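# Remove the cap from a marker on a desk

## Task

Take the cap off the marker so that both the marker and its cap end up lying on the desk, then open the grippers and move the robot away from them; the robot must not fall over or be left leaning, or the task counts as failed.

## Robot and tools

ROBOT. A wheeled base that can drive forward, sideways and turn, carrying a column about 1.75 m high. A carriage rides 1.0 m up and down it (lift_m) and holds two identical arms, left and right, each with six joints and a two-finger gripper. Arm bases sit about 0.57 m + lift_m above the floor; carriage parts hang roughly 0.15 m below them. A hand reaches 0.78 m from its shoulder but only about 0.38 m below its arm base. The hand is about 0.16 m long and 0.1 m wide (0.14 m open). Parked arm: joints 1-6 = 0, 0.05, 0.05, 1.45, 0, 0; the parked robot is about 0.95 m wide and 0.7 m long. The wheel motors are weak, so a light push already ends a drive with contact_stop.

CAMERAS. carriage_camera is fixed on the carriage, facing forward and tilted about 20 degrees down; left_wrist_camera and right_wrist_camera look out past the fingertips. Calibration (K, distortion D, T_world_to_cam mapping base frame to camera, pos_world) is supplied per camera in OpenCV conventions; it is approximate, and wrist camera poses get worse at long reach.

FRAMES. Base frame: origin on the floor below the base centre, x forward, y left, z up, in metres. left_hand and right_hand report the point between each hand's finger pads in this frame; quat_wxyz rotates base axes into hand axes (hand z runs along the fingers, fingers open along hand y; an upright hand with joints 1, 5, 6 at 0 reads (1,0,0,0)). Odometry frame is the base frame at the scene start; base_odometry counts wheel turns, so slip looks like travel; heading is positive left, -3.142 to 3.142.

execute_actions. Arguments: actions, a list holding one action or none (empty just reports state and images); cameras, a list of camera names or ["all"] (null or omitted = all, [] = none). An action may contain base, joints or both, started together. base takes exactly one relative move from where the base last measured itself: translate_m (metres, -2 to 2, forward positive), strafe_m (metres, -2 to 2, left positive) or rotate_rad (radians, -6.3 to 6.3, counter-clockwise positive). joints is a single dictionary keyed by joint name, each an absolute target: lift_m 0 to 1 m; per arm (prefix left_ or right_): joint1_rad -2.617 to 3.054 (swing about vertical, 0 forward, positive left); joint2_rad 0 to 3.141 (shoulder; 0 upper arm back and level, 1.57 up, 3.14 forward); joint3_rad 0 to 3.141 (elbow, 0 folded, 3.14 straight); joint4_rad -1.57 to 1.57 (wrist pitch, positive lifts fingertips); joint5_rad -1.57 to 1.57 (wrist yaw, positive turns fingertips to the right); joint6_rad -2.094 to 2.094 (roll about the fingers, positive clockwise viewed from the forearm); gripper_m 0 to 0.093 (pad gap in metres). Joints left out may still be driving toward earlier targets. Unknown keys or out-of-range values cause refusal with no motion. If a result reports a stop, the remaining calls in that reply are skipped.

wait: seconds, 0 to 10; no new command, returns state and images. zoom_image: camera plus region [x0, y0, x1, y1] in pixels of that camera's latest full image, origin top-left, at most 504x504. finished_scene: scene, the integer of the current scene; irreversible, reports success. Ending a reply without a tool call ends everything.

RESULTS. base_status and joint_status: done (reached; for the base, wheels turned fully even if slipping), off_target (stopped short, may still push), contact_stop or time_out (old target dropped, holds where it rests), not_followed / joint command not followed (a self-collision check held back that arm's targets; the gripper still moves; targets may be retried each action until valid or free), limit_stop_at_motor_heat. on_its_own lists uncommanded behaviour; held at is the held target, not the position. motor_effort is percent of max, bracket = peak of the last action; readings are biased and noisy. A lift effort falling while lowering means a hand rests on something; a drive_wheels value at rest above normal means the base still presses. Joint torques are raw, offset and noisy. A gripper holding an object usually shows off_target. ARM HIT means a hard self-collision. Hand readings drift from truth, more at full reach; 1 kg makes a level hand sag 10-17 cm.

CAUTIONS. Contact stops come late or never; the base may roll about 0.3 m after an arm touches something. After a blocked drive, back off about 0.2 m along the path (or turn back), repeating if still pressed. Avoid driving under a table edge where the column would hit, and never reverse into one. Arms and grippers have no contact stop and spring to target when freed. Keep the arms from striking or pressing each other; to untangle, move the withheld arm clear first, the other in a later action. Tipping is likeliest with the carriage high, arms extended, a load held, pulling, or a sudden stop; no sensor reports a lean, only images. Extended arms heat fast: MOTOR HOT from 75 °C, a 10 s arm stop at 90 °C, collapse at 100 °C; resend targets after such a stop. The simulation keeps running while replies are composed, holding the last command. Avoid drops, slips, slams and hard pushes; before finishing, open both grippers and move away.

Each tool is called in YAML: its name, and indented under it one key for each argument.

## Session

execute_actions:
  actions: []
  cameras: ["carriage_camera"]

Scene clock: 0.00 s.
Joint torques (N m, as the arm reports them, + toward a larger angle): no reading
base_odometry: x=+0.000 y=+0.000 heading=+0.000 (m, m, rad; odometry frame)
base_status: not commanded
joint_positions: lift_m=+0.299 left_joint1_rad=-0.011 left_joint2_rad=+0.019 left_joint3_rad=+0.043 left_joint4_rad=+1.479 left_joint5_rad=-0.047 left_joint6_rad=+0.036 left_gripper_m=+0.095 right_joint1_rad=+0.027 right_joint2_rad=+0.057 right_joint3_rad=+0.046 right_joint4_rad=+1.464 right_joint5_rad=-0.030 right_joint6_rad=-0.011 right_gripper_m=+0.094
joint_status: not commanded
motor_effort: lift_m=+26 drive_wheels=-1 (%)
left_hand: x=+0.2723 y=+0.3402 z=+1.2922 quat_wxyz=(+0.999, -0.023, +0.034, +0.013) (m; base frame)
right_hand: x=+0.2870 y=-0.3263 z=+1.2925 quat_wxyz=(+0.998, -0.016, +0.058, +0.009) (m; base frame)
pictures: carriage_camera
camera_calibration (this result's frames):
carriage_camera: T_world_to_cam=[[-0.0485014, -0.998478, 0.026237, -0.0259982], [-0.294706, -0.0107929, -0.955527, 1.27817], [0.954356, -0.0540766, -0.293735, 0.191599], [0, 0, 0, 1]] pos_world=[0.192571, -0.00180239, 1.27829]
Images, in order (width x height): carriage_camera 504x504.

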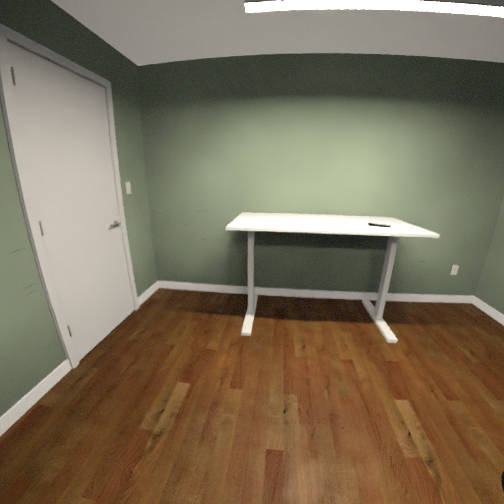

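execute_actions:
  actions:
    - {"base":{"strafe_m":-1.05},"joints":{"lift_m":0.7}}
  cameras: ["carriage_camera"]

execute_actions:
  actions:
    - {"base":{"translate_m":1.05}}
  cameras: ["carriage_camera"]

Scene clock: 7.60 s.
Joint torques (N m, as the arm reports them, + toward a larger angle): left_arm=[ 0.47  3.81  7.19 -0.2   0.02 -0.07] | right_arm=[ 0.24  4.23  6.94 -0.19  0.06  0.02]
base_odometry: x=+0.000 y=-1.050 heading=+0.000 (m, m, rad; odometry frame)
base_status: done
joint_positions: lift_m=+0.700 left_joint1_rad=-0.011 left_joint2_rad=+0.019 left_joint3_rad=+0.043 left_joint4_rad=+1.479 left_joint5_rad=-0.047 left_joint6_rad=+0.036 left_gripper_m=+0.095 right_joint1_rad=+0.027 right_joint2_rad=+0.057 right_joint3_rad=+0.046 right_joint4_rad=+1.464 right_joint5_rad=-0.030 right_joint6_rad=-0.011 right_gripper_m=+0.094
joint_status: all done
motor_effort: lift_m=+27(32) drive_wheels=-2(25) (%)
left_hand: x=+0.2723 y=+0.3402 z=+1.6930 quat_wxyz=(+0.999, -0.023, +0.034, +0.013) (m; base frame)
right_hand: x=+0.2870 y=-0.3263 z=+1.6933 quat_wxyz=(+0.998, -0.016, +0.058, +0.009) (m; base frame)
pictures: carriage_camera
camera_calibration (this result's frames):
carriage_camera: T_world_to_cam=[[-0.0485014, -0.998478, 0.026237, -0.036513], [-0.294706, -0.0107929, -0.955527, 1.66111], [0.954356, -0.0540766, -0.293735, 0.309317], [0, 0, 0, 1]] pos_world=[0.192571, -0.00180239, 1.67905]
Images, in order (width x height): carriage_camera 504x504.

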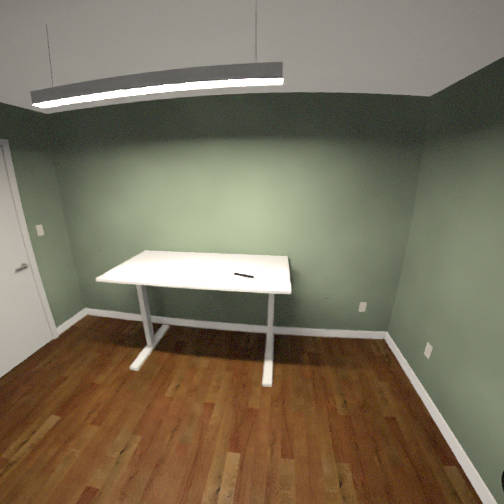

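Scene clock: 12.10 s.
Joint torques (N m, as the arm reports them, + toward a larger angle): left_arm=[ 0.38  3.89  7.22 -0.19  0.01 -0.08] | right_arm=[ 0.24  4.29  6.65 -0.27  0.02 -0.03]
base_odometry: x=+1.050 y=-1.051 heading=-0.001 (m, m, rad; odometry frame)
base_status: done
joint_positions: lift_m=+0.700 left_joint1_rad=-0.011 left_joint2_rad=+0.019 left_joint3_rad=+0.043 left_joint4_rad=+1.480 left_joint5_rad=-0.047 left_joint6_rad=+0.036 left_gripper_m=+0.095 right_joint1_rad=+0.027 right_joint2_rad=+0.057 right_joint3_rad=+0.046 right_joint4_rad=+1.465 right_joint5_rad=-0.030 right_joint6_rad=-0.011 right_gripper_m=+0.094
joint_status: not commanded
motor_effort: lift_m=+27(27) drive_wheels=-5(29) (%)
left_hand: x=+0.2722 y=+0.3402 z=+1.6930 quat_wxyz=(+0.999, -0.023, +0.034, +0.013) (m; base frame)
right_hand: x=+0.2869 y=-0.3263 z=+1.6933 quat_wxyz=(+0.998, -0.016, +0.058, +0.009) (m; base frame)
pictures: carriage_camera
camera_calibration (this result's frames):
carriage_camera: T_world_to_cam=[[-0.0485014, -0.998478, 0.026237, -0.036513], [-0.294706, -0.0107929, -0.955527, 1.66111], [0.954356, -0.0540766, -0.293735, 0.309317], [0, 0, 0, 1]] pos_world=[0.192571, -0.00180239, 1.67905]
Images, in order (width x height): carriage_camera 504x504.

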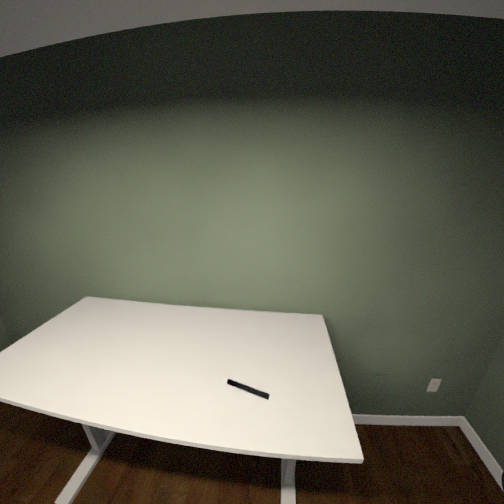

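zoom_image:
  camera: "carriage_camera"
  region: [200, 355, 300, 425]

Region (200, 355, 300, 425) of carriage_camera's 504x504 image, scaled by 5.040, with more detail than that image has; it fills the top 353 rows of this view, and the rest is white.

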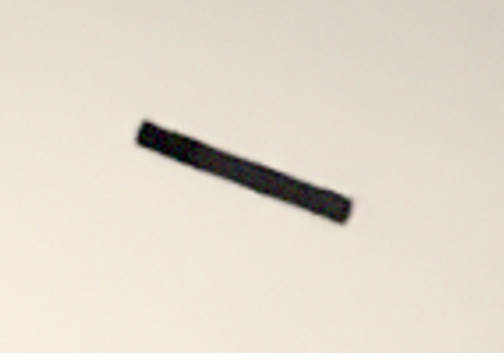

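execute_actions:
  actions:
    - {"base":{"rotate_rad":-0.44},"joints":{"left_joint2_rad":1.5,"left_joint3_rad":1.0,"left_joint4_rad":-0.5,"right_joint2_rad":1.5,"right_joint3_rad":1.0,"right_joint4_rad":-0.5}}
  cameras: []

execute_actions:
  actions:
    - {"base":{"strafe_m":0.30},"joints":{"left_joint1_rad":-0.39,"left_joint2_rad":2.612,"left_joint3_rad":1.27,"left_joint4_rad":0.108,"left_joint5_rad":0.645,"left_joint6_rad":1.08,"right_joint1_rad":0.525,"right_joint2_rad":2.615,"right_joint3_rad":1.225,"right_joint4_rad":0.238,"right_joint5_rad":-0.591,"right_joint6_rad":-0.923,"left_gripper_m":0.06,"right_gripper_m":0.06}}
  cameras: []

execute_actions:
  actions:
    - {"base":{"translate_m":0.155},"joints":{"lift_m":0.66}}

Scene clock: 22.37 s.
Joint torques (N m, as the arm reports them, + toward a larger angle): left_arm=[ 0.41 -7.01 11.18  1.61 -0.03 -0.08] | right_arm=[ 0.16 -6.52 10.65  1.53 -0.02 -0.02]
base_odometry: x=+1.050 y=-1.051 heading=-0.440 (m, m, rad; odometry frame)
base_status: done
joint_positions: lift_m=+0.700 left_joint1_rad=-0.011 left_joint2_rad=+1.503 left_joint3_rad=+0.971 left_joint4_rad=-0.502 left_joint5_rad=-0.047 left_joint6_rad=+0.036 left_gripper_m=+0.095 right_joint1_rad=+0.027 right_joint2_rad=+1.495 right_joint3_rad=+0.974 right_joint4_rad=-0.506 right_joint5_rad=-0.030 right_joint6_rad=-0.011 right_gripper_m=+0.094
joint_status: all done
motor_effort: lift_m=+27(27) drive_wheels=+9(22) (%)
left_hand: x=+0.6256 y=+0.3364 z=+1.3565 quat_wxyz=(+0.265, +0.016, +0.964, +0.026) (m; base frame)
right_hand: x=+0.6255 y=-0.3170 z=+1.3598 quat_wxyz=(+0.268, -0.022, +0.963, +0.017) (m; base frame)
pictures: none
No camera images: the call's "cameras" was empty. Leave "cameras" out to get every camera's image.

Scene clock: 24.97 s.
Joint torques (N m, as the arm reports them, + toward a larger angle): left_arm=[  0.51 -12.23   4.1    1.14   0.53  -0.03] | right_arm=[ -0.06 -12.93   3.79   1.28  -0.36  -0.08]
base_odometry: x=+1.178 y=-0.780 heading=-0.441 (m, m, rad; odometry frame)
base_status: done
joint_positions: lift_m=+0.700 left_joint1_rad=-0.391 left_joint2_rad=+2.616 left_joint3_rad=+1.273 left_joint4_rad=+0.100 left_joint5_rad=+0.633 left_joint6_rad=+1.076 left_gripper_m=+0.060 right_joint1_rad=+0.531 right_joint2_rad=+2.617 right_joint3_rad=+1.229 right_joint4_rad=+0.222 right_joint5_rad=-0.585 right_joint6_rad=-0.917 right_gripper_m=+0.060
joint_status: all done
motor_effort: lift_m=+26(27) drive_wheels=-7(30) (%)
left_hand: x=+0.6159 y=+0.0740 z=+1.0833 quat_wxyz=(+0.250, +0.665, +0.662, -0.237) (m; base frame)
right_hand: x=+0.5857 y=-0.0286 z=+1.0796 quat_wxyz=(+0.243, -0.665, +0.664, +0.240) (m; base frame)
pictures: none
No camera images: the call's "cameras" was empty. Leave "cameras" out to get every camera's image.

Scene clock: 26.93 s.
Joint torques (N m, as the arm reports them, + toward a larger angle): left_arm=[  0.49 -12.56   4.15   1.12   0.48  -0.02] | right_arm=[ -0.31 -12.96   3.56   1.24  -0.38  -0.04]
base_odometry: x=+1.319 y=-0.845 heading=-0.440 (m, m, rad; odometry frame)
base_status: done
joint_positions: lift_m=+0.660 left_joint1_rad=-0.391 left_joint2_rad=+2.621 left_joint3_rad=+1.273 left_joint4_rad=+0.103 left_joint5_rad=+0.638 left_joint6_rad=+1.076 left_gripper_m=+0.060 right_joint1_rad=+0.531 right_joint2_rad=+2.621 right_joint3_rad=+1.229 right_joint4_rad=+0.227 right_joint5_rad=-0.587 right_joint6_rad=-0.917 right_gripper_m=+0.060
joint_status: all done
motor_effort: lift_m=+24(24) drive_wheels=-6(27) (%)
left_hand: x=+0.6146 y=+0.0739 z=+1.0419 quat_wxyz=(+0.249, +0.665, +0.662, -0.240) (m; base frame)
right_hand: x=+0.5852 y=-0.0285 z=+1.0386 quat_wxyz=(+0.244, -0.665, +0.663, +0.241) (m; base frame)
pictures: carriage_camera, left_wrist_camera, right_wrist_camera
camera_calibration (this result's frames):
carriage_camera: T_world_to_cam=[[-0.0485014, -0.998478, 0.026237, -0.0354692], [-0.294706, -0.0107929, -0.955527, 1.6231], [0.954356, -0.0540766, -0.293735, 0.297631], [0, 0, 0, 1]] pos_world=[0.192571, -0.00180239, 1.63927]
left_wrist_camera: T_world_to_cam=[[-0.997585, 0.0130161, -0.0682204, 0.690754], [0.0182582, 0.99688, -0.0767901, 0.00262175], [0.067008, -0.0778503, -0.994711, 1.13267], [0, 0, 0, 1]] pos_world=[0.61314, 0.076574, 1.174]
right_wrist_camera: T_world_to_cam=[[0.999637, 0.00817274, -0.0256842, -0.558332], [0.00701793, -0.998974, -0.0447348, 0.0176953], [-0.0260235, 0.0445383, -0.998669, 1.1818], [0, 0, 0, 1]] pos_world=[0.58876, -0.0303952, 1.16668]
Images, in order (width x height): carriage_camera 504x504, left_wrist_camera 504x504, right_wrist_camera 504x504.

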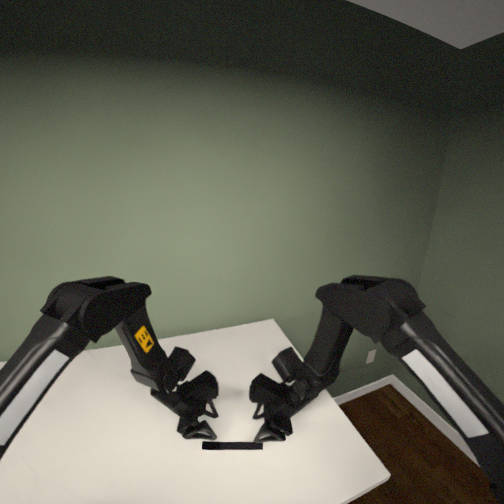

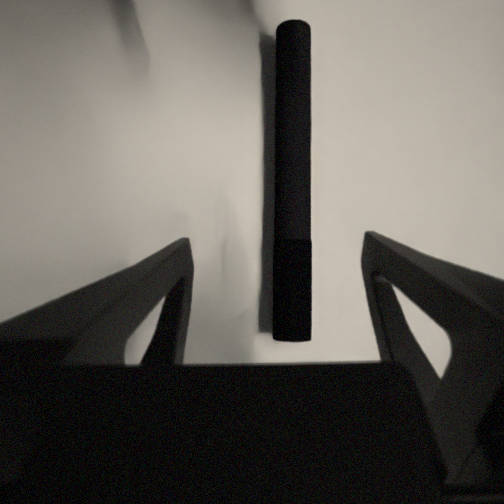

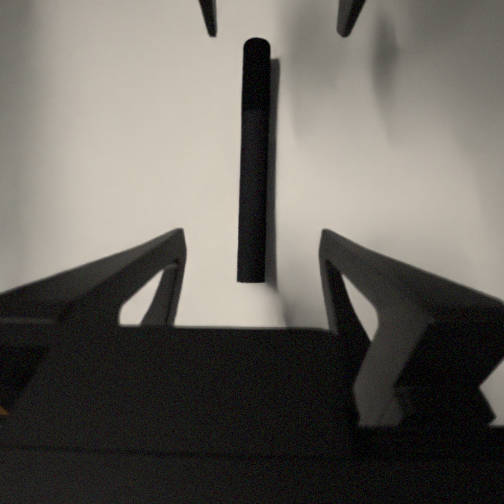

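execute_actions:
  actions:
    - {"base":{"strafe_m":0.015},"joints":{"lift_m":0.62,"left_joint3_rad":1.24}}
  cameras: ["left_wrist_camera","right_wrist_camera"]

Scene clock: 29.33 s.
Joint torques (N m, as the arm reports them, + toward a larger angle): left_arm=[  0.46 -12.28   2.82   1.06   0.48  -0.02] | right_arm=[ -0.22 -13.17   3.74   1.22  -0.34  -0.05]
base_odometry: x=+1.325 y=-0.832 heading=-0.440 (m, m, rad; odometry frame)
base_status: done
joint_positions: lift_m=+0.620 left_joint1_rad=-0.391 left_joint2_rad=+2.619 left_joint3_rad=+1.255 left_joint4_rad=+0.105 left_joint5_rad=+0.640 left_joint6_rad=+1.076 left_gripper_m=+0.060 right_joint1_rad=+0.531 right_joint2_rad=+2.624 right_joint3_rad=+1.229 right_joint4_rad=+0.229 right_joint5_rad=-0.588 right_joint6_rad=-0.917 right_gripper_m=+0.060
joint_status: all done
motor_effort: lift_m=+24(24) drive_wheels=-6(24) (%)
left_hand: x=+0.6081 y=+0.0763 z=+0.9997 quat_wxyz=(+0.243, +0.664, +0.664, -0.243) (m; base frame)
right_hand: x=+0.5848 y=-0.0288 z=+0.9974 quat_wxyz=(+0.243, -0.665, +0.664, +0.242) (m; base frame)
pictures: left_wrist_camera, right_wrist_camera
camera_calibration (this result's frames):
left_wrist_camera: T_world_to_cam=[[-0.998439, 0.0138479, -0.0541035, 0.667682], [0.0177972, 0.997158, -0.073208, -0.00621364], [0.0529359, -0.0740567, -0.995848, 1.10077], [0, 0, 0, 1]] pos_world=[0.608481, 0.078469, 1.13186]
right_wrist_camera: T_world_to_cam=[[0.999608, 0.00793455, -0.0268503, -0.557798], [0.00673525, -0.998988, -0.0444657, 0.0153778], [-0.027176, 0.0442675, -0.99865, 1.14131], [0, 0, 0, 1]] pos_world=[0.588493, -0.030735, 1.12548]
Images, in order (width x height): left_wrist_camera 504x504, right_wrist_camera 504x504.

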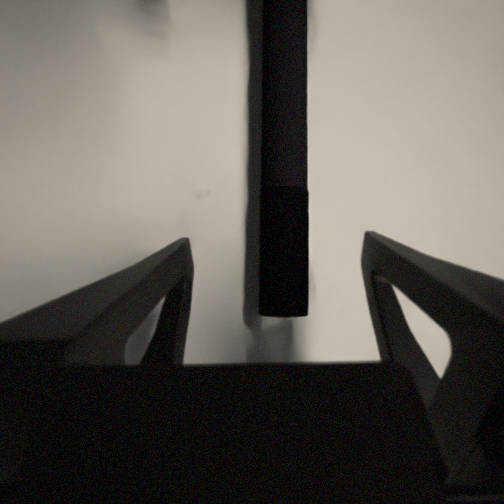

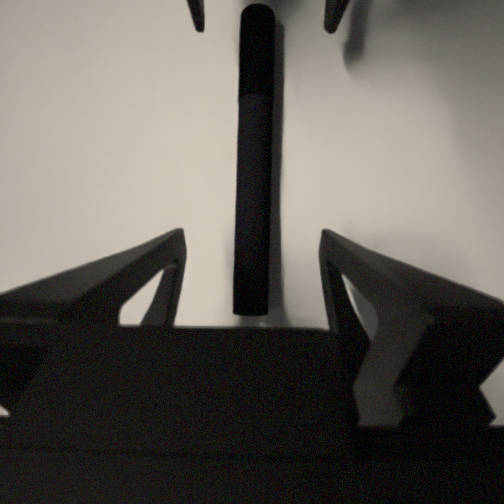

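execute_actions:
  actions:
    - {"joints":{"lift_m":0.595,"right_joint2_rad":2.632}}
  cameras: ["left_wrist_camera","right_wrist_camera"]

Scene clock: 31.30 s.
Joint torques (N m, as the arm reports them, + toward a larger angle): left_arm=[  0.45 -12.42   2.92   1.03   0.37  -0.03] | right_arm=[ -0.17 -12.71   3.42   1.13  -0.33  -0.07]
base_odometry: x=+1.325 y=-0.832 heading=-0.440 (m, m, rad; odometry frame)
base_status: not commanded
joint_positions: lift_m=+0.595 left_joint1_rad=-0.391 left_joint2_rad=+2.620 left_joint3_rad=+1.255 left_joint4_rad=+0.108 left_joint5_rad=+0.646 left_joint6_rad=+1.078 left_gripper_m=+0.060 right_joint1_rad=+0.531 right_joint2_rad=+2.634 right_joint3_rad=+1.229 right_joint4_rad=+0.232 right_joint5_rad=-0.588 right_joint6_rad=-0.917 right_gripper_m=+0.060
joint_status: all done
motor_effort: lift_m=+23(24) drive_wheels=-4(6) (%)
left_hand: x=+0.6079 y=+0.0754 z=+0.9754 quat_wxyz=(+0.245, +0.665, +0.662, -0.245) (m; base frame)
right_hand: x=+0.5825 y=-0.0301 z=+0.9686 quat_wxyz=(+0.240, -0.664, +0.665, +0.243) (m; base frame)
pictures: left_wrist_camera, right_wrist_camera
camera_calibration (this result's frames):
left_wrist_camera: T_world_to_cam=[[-0.998318, 0.0170212, -0.0554269, 0.667226], [0.0214449, 0.996546, -0.0802212, -0.00235811], [0.05387, -0.0812749, -0.995235, 1.07586], [0, 0, 0, 1]] pos_world=[0.608197, 0.0784332, 1.10752]
right_wrist_camera: T_world_to_cam=[[0.999402, 0.00797577, -0.0336325, -0.549647], [0.00659546, -0.999139, -0.040954, 0.00954491], [-0.0339302, 0.0407077, -0.998595, 1.11631], [0, 0, 0, 1]] pos_world=[0.587132, -0.0315221, 1.09665]
Images, in order (width x height): left_wrist_camera 504x504, right_wrist_camera 504x504.

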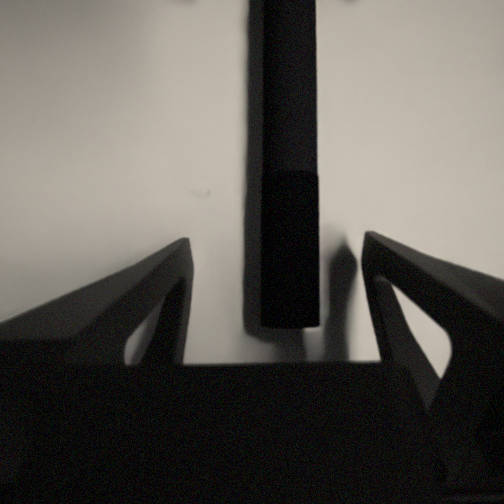

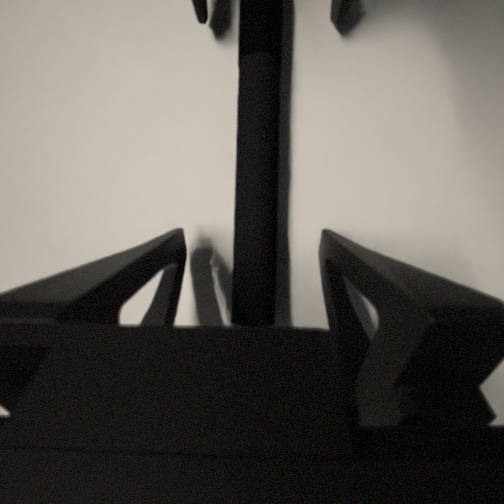

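execute_actions:
  actions:
    - {"joints":{"left_gripper_m":0.0,"right_gripper_m":0.0}}
  cameras: []

execute_actions:
  actions:
    - {"joints":{"lift_m":0.599,"left_joint1_rad":-0.30,"left_joint2_rad":2.592,"left_joint3_rad":1.20,"left_joint4_rad":0.078,"left_joint5_rad":0.67,"left_joint6_rad":1.185,"right_joint1_rad":0.448,"right_joint2_rad":2.603,"right_joint3_rad":1.16,"right_joint4_rad":0.22,"right_joint5_rad":-0.619,"right_joint6_rad":-1.005}}

Scene clock: 34.80 s.
Joint torques (N m, as the arm reports them, + toward a larger angle): left_arm=[  0.49 -12.41   2.85   1.06   0.35  -0.04] | right_arm=[ -0.36 -12.83   3.56   1.09  -0.39  -0.1 ]
base_odometry: x=+1.325 y=-0.832 heading=-0.440 (m, m, rad; odometry frame)
base_status: not commanded
joint_positions: lift_m=+0.595 left_joint1_rad=-0.391 left_joint2_rad=+2.620 left_joint3_rad=+1.255 left_joint4_rad=+0.103 left_joint5_rad=+0.651 left_joint6_rad=+1.078 left_gripper_m=+0.019 right_joint1_rad=+0.530 right_joint2_rad=+2.634 right_joint3_rad=+1.229 right_joint4_rad=+0.240 right_joint5_rad=-0.583 right_joint6_rad=-0.916 right_gripper_m=+0.017
joint_status: left_gripper_m off_target (ended at +0.019, target +0.000); right_gripper_m off_target (ended at +0.017, target +0.000)
motor_effort: lift_m=+23(23) drive_wheels=-4(5) (%)
left_hand: x=+0.6066 y=+0.0751 z=+0.9755 quat_wxyz=(+0.244, +0.664, +0.662, -0.248) (m; base frame)
right_hand: x=+0.5848 y=-0.0302 z=+0.9689 quat_wxyz=(+0.243, -0.664, +0.665, +0.239) (m; base frame)
pictures: none
No camera images: the call's "cameras" was empty. Leave "cameras" out to get every camera's image.

Scene clock: 35.47 s.
Joint torques (N m, as the arm reports them, + toward a larger angle): left_arm=[ -0.18 -12.2    2.23   0.87   0.38  -0.01] | right_arm=[  0.65 -13.15   2.64   1.05  -0.36  -0.07]
base_odometry: x=+1.325 y=-0.832 heading=-0.440 (m, m, rad; odometry frame)
base_status: not commanded
joint_positions: lift_m=+0.599 left_joint1_rad=-0.292 left_joint2_rad=+2.601 left_joint3_rad=+1.220 left_joint4_rad=+0.082 left_joint5_rad=+0.674 left_joint6_rad=+1.181 left_gripper_m=+0.019 right_joint1_rad=+0.442 right_joint2_rad=+2.617 right_joint3_rad=+1.171 right_joint4_rad=+0.219 right_joint5_rad=-0.614 right_joint6_rad=-0.999 right_gripper_m=+0.017
joint_status: all done
motor_effort: lift_m=+27(32) drive_wheels=-4(7) (%)
left_hand: x=+0.6156 y=+0.1122 z=+0.9818 quat_wxyz=(+0.256, +0.661, +0.663, -0.241) (m; base frame)
right_hand: x=+0.5851 y=-0.0672 z=+0.9704 quat_wxyz=(+0.238, -0.658, +0.672, +0.242) (m; base frame)
pictures: carriage_camera, left_wrist_camera, right_wrist_camera
camera_calibration (this result's frames):
carriage_camera: T_world_to_cam=[[-0.0485014, -0.998478, 0.026237, -0.0338607], [-0.294706, -0.0107929, -0.955527, 1.56452], [0.954356, -0.0540766, -0.293735, 0.279623], [0, 0, 0, 1]] pos_world=[0.192571, -0.00180239, 1.57796]
left_wrist_camera: T_world_to_cam=[[-0.997258, 0.00314956, -0.0739423, 0.693683], [0.00978082, 0.99594, -0.0894918, -0.0223745], [0.0733602, -0.0899696, -0.993239, 1.07186], [0, 0, 0, 1]] pos_world=[0.613368, 0.116533, 1.1139]
right_wrist_camera: T_world_to_cam=[[0.999133, -0.00928633, -0.0405783, -0.54614], [-0.0107923, -0.999255, -0.0370527, -0.0211074], [-0.040204, 0.0374585, -0.998489, 1.12298], [0, 0, 0, 1]] pos_world=[0.590587, -0.0682287, 1.09834]
Images, in order (width x height): carriage_camera 504x504, left_wrist_camera 504x504, right_wrist_camera 504x504.

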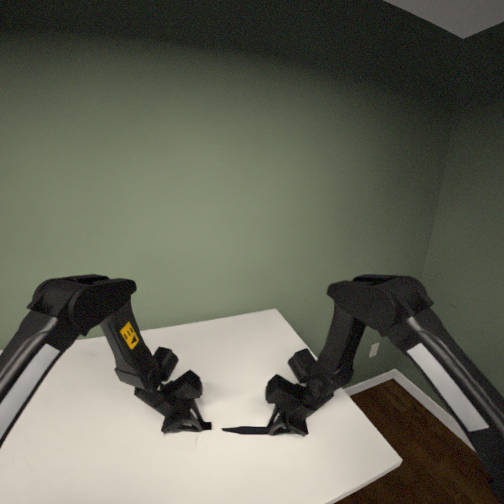

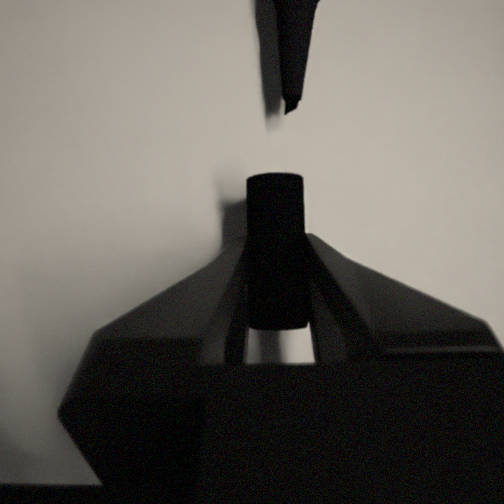

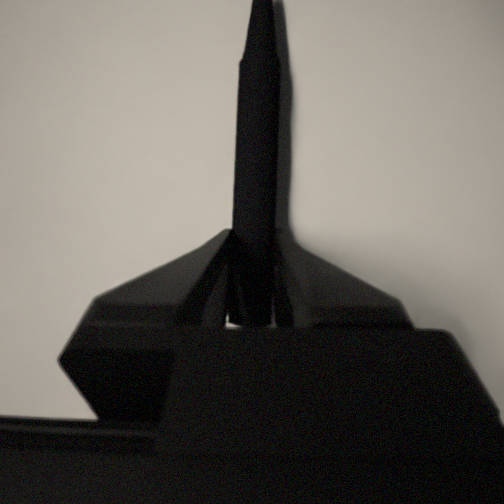

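execute_actions:
  actions:
    - {"joints":{"left_joint1_rad":-0.22,"left_joint2_rad":2.616,"right_gripper_m":0.06}}
  cameras: []

execute_actions:
  actions:
    - {"joints":{"left_gripper_m":0.06}}
  cameras: []

execute_actions:
  actions:
    - {"joints":{"lift_m":0.68}}
  cameras: []

execute_actions:
  actions:
    - {"base":{"translate_m":-0.3},"joints":{"left_joint1_rad":0,"left_joint2_rad":0.05,"left_joint3_rad":0.05,"left_joint4_rad":1.45,"left_joint5_rad":0,"left_joint6_rad":0,"right_joint1_rad":0,"right_joint2_rad":0.05,"right_joint3_rad":0.05,"right_joint4_rad":1.45,"right_joint5_rad":0,"right_joint6_rad":0}}
  cameras: ["carriage_camera"]

Scene clock: 40.73 s.
Joint torques (N m, as the arm reports them, + toward a larger angle): left_arm=[ -0.06 -10.85   2.2    0.87   0.38  -0.03] | right_arm=[  0.65 -13.44   2.79   1.02  -0.41  -0.09]
base_odometry: x=+1.325 y=-0.832 heading=-0.440 (m, m, rad; odometry frame)
base_status: not commanded
joint_positions: lift_m=+0.599 left_joint1_rad=-0.213 left_joint2_rad=+2.607 left_joint3_rad=+1.220 left_joint4_rad=+0.081 left_joint5_rad=+0.673 left_joint6_rad=+1.181 left_gripper_m=+0.019 right_joint1_rad=+0.442 right_joint2_rad=+2.617 right_joint3_rad=+1.171 right_joint4_rad=+0.219 right_joint5_rad=-0.614 right_joint6_rad=-0.999 right_gripper_m=+0.060
joint_status: all done
motor_effort: lift_m=+28(28) drive_wheels=-4(5) (%)
left_hand: x=+0.6299 y=+0.1417 z=+0.9792 quat_wxyz=(+0.263, +0.634, +0.689, -0.232) (m; base frame)
right_hand: x=+0.5851 y=-0.0672 z=+0.9704 quat_wxyz=(+0.238, -0.658, +0.672, +0.242) (m; base frame)
pictures: none
No camera images: the call's "cameras" was empty. Leave "cameras" out to get every camera's image.

Scene clock: 41.37 s.
Joint torques (N m, as the arm reports them, + toward a larger angle): left_arm=[ -0.1  -10.82   2.17   0.87   0.39  -0.02] | right_arm=[  0.67 -13.5    2.86   0.95  -0.38  -0.06]
base_odometry: x=+1.325 y=-0.832 heading=-0.440 (m, m, rad; odometry frame)
base_status: not commanded
joint_positions: lift_m=+0.599 left_joint1_rad=-0.213 left_joint2_rad=+2.607 left_joint3_rad=+1.220 left_joint4_rad=+0.081 left_joint5_rad=+0.673 left_joint6_rad=+1.181 left_gripper_m=+0.060 right_joint1_rad=+0.442 right_joint2_rad=+2.617 right_joint3_rad=+1.171 right_joint4_rad=+0.219 right_joint5_rad=-0.614 right_joint6_rad=-0.999 right_gripper_m=+0.060
joint_status: all done
motor_effort: lift_m=+27(28) drive_wheels=-4(4) (%)
left_hand: x=+0.6299 y=+0.1417 z=+0.9792 quat_wxyz=(+0.263, +0.634, +0.689, -0.232) (m; base frame)
right_hand: x=+0.5851 y=-0.0672 z=+0.9704 quat_wxyz=(+0.238, -0.658, +0.672, +0.242) (m; base frame)
pictures: none
No camera images: the call's "cameras" was empty. Leave "cameras" out to get every camera's image.

Scene clock: 42.23 s.
Joint torques (N m, as the arm reports them, + toward a larger angle): left_arm=[ -0.11 -11.89   2.03   0.9    0.41  -0.02] | right_arm=[  0.63 -13.16   2.57   1.04  -0.42  -0.1 ]
base_odometry: x=+1.325 y=-0.832 heading=-0.440 (m, m, rad; odometry frame)
base_status: not commanded
joint_positions: lift_m=+0.680 left_joint1_rad=-0.213 left_joint2_rad=+2.622 left_joint3_rad=+1.220 left_joint4_rad=+0.077 left_joint5_rad=+0.672 left_joint6_rad=+1.181 left_gripper_m=+0.060 right_joint1_rad=+0.442 right_joint2_rad=+2.617 right_joint3_rad=+1.171 right_joint4_rad=+0.215 right_joint5_rad=-0.616 right_joint6_rad=-0.999 right_gripper_m=+0.060
joint_status: all done
motor_effort: lift_m=+27(33) drive_wheels=+5(5) (%)
left_hand: x=+0.6248 y=+0.1428 z=+1.0545 quat_wxyz=(+0.255, +0.633, +0.692, -0.236) (m; base frame)
right_hand: x=+0.5843 y=-0.0674 z=+1.0513 quat_wxyz=(+0.237, -0.658, +0.672, +0.243) (m; base frame)
pictures: none
No camera images: the call's "cameras" was empty. Leave "cameras" out to get every camera's image.

Scene clock: 44.83 s.
Joint torques (N m, as the arm reports them, + toward a larger angle): left_arm=[ 0.03  3.01  5.21 -0.18 -0.1  -0.12] | right_arm=[ 0.95  2.93  5.33 -0.28  0.02  0.04]
base_odometry: x=+1.054 y=-0.704 heading=-0.440 (m, m, rad; odometry frame)
base_status: done
joint_positions: lift_m=+0.680 left_joint1_rad=+0.005 left_joint2_rad=+0.057 left_joint3_rad=+0.069 left_joint4_rad=+1.455 left_joint5_rad=+0.008 left_joint6_rad=+0.004 left_gripper_m=+0.060 right_joint1_rad=-0.007 right_joint2_rad=+0.062 right_joint3_rad=+0.062 right_joint4_rad=+1.455 right_joint5_rad=-0.001 right_joint6_rad=-0.006 right_gripper_m=+0.060
joint_status: all done
motor_effort: lift_m=+27(27) drive_wheels=-2(43) (%)
left_hand: x=+0.2823 y=+0.3310 z=+1.6794 quat_wxyz=(+0.999, +0.004, +0.052, +0.004) (m; base frame)
right_hand: x=+0.2862 y=-0.3322 z=+1.6776 quat_wxyz=(+0.998, -0.001, +0.058, -0.006) (m; base frame)
pictures: carriage_camera
camera_calibration (this result's frames):
carriage_camera: T_world_to_cam=[[-0.0485014, -0.998478, 0.026237, -0.0359878], [-0.294706, -0.0107929, -0.955527, 1.64199], [0.954356, -0.0540766, -0.293735, 0.303437], [0, 0, 0, 1]] pos_world=[0.192571, -0.00180239, 1.65904]
Images, in order (width x height): carriage_camera 504x504.

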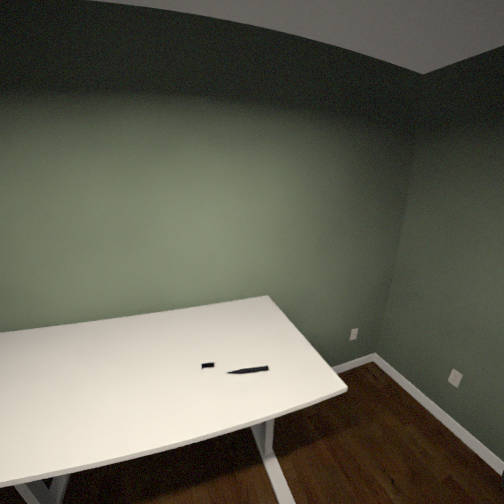

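finished_scene:
  scene: 2

The scene is finished: the task was done.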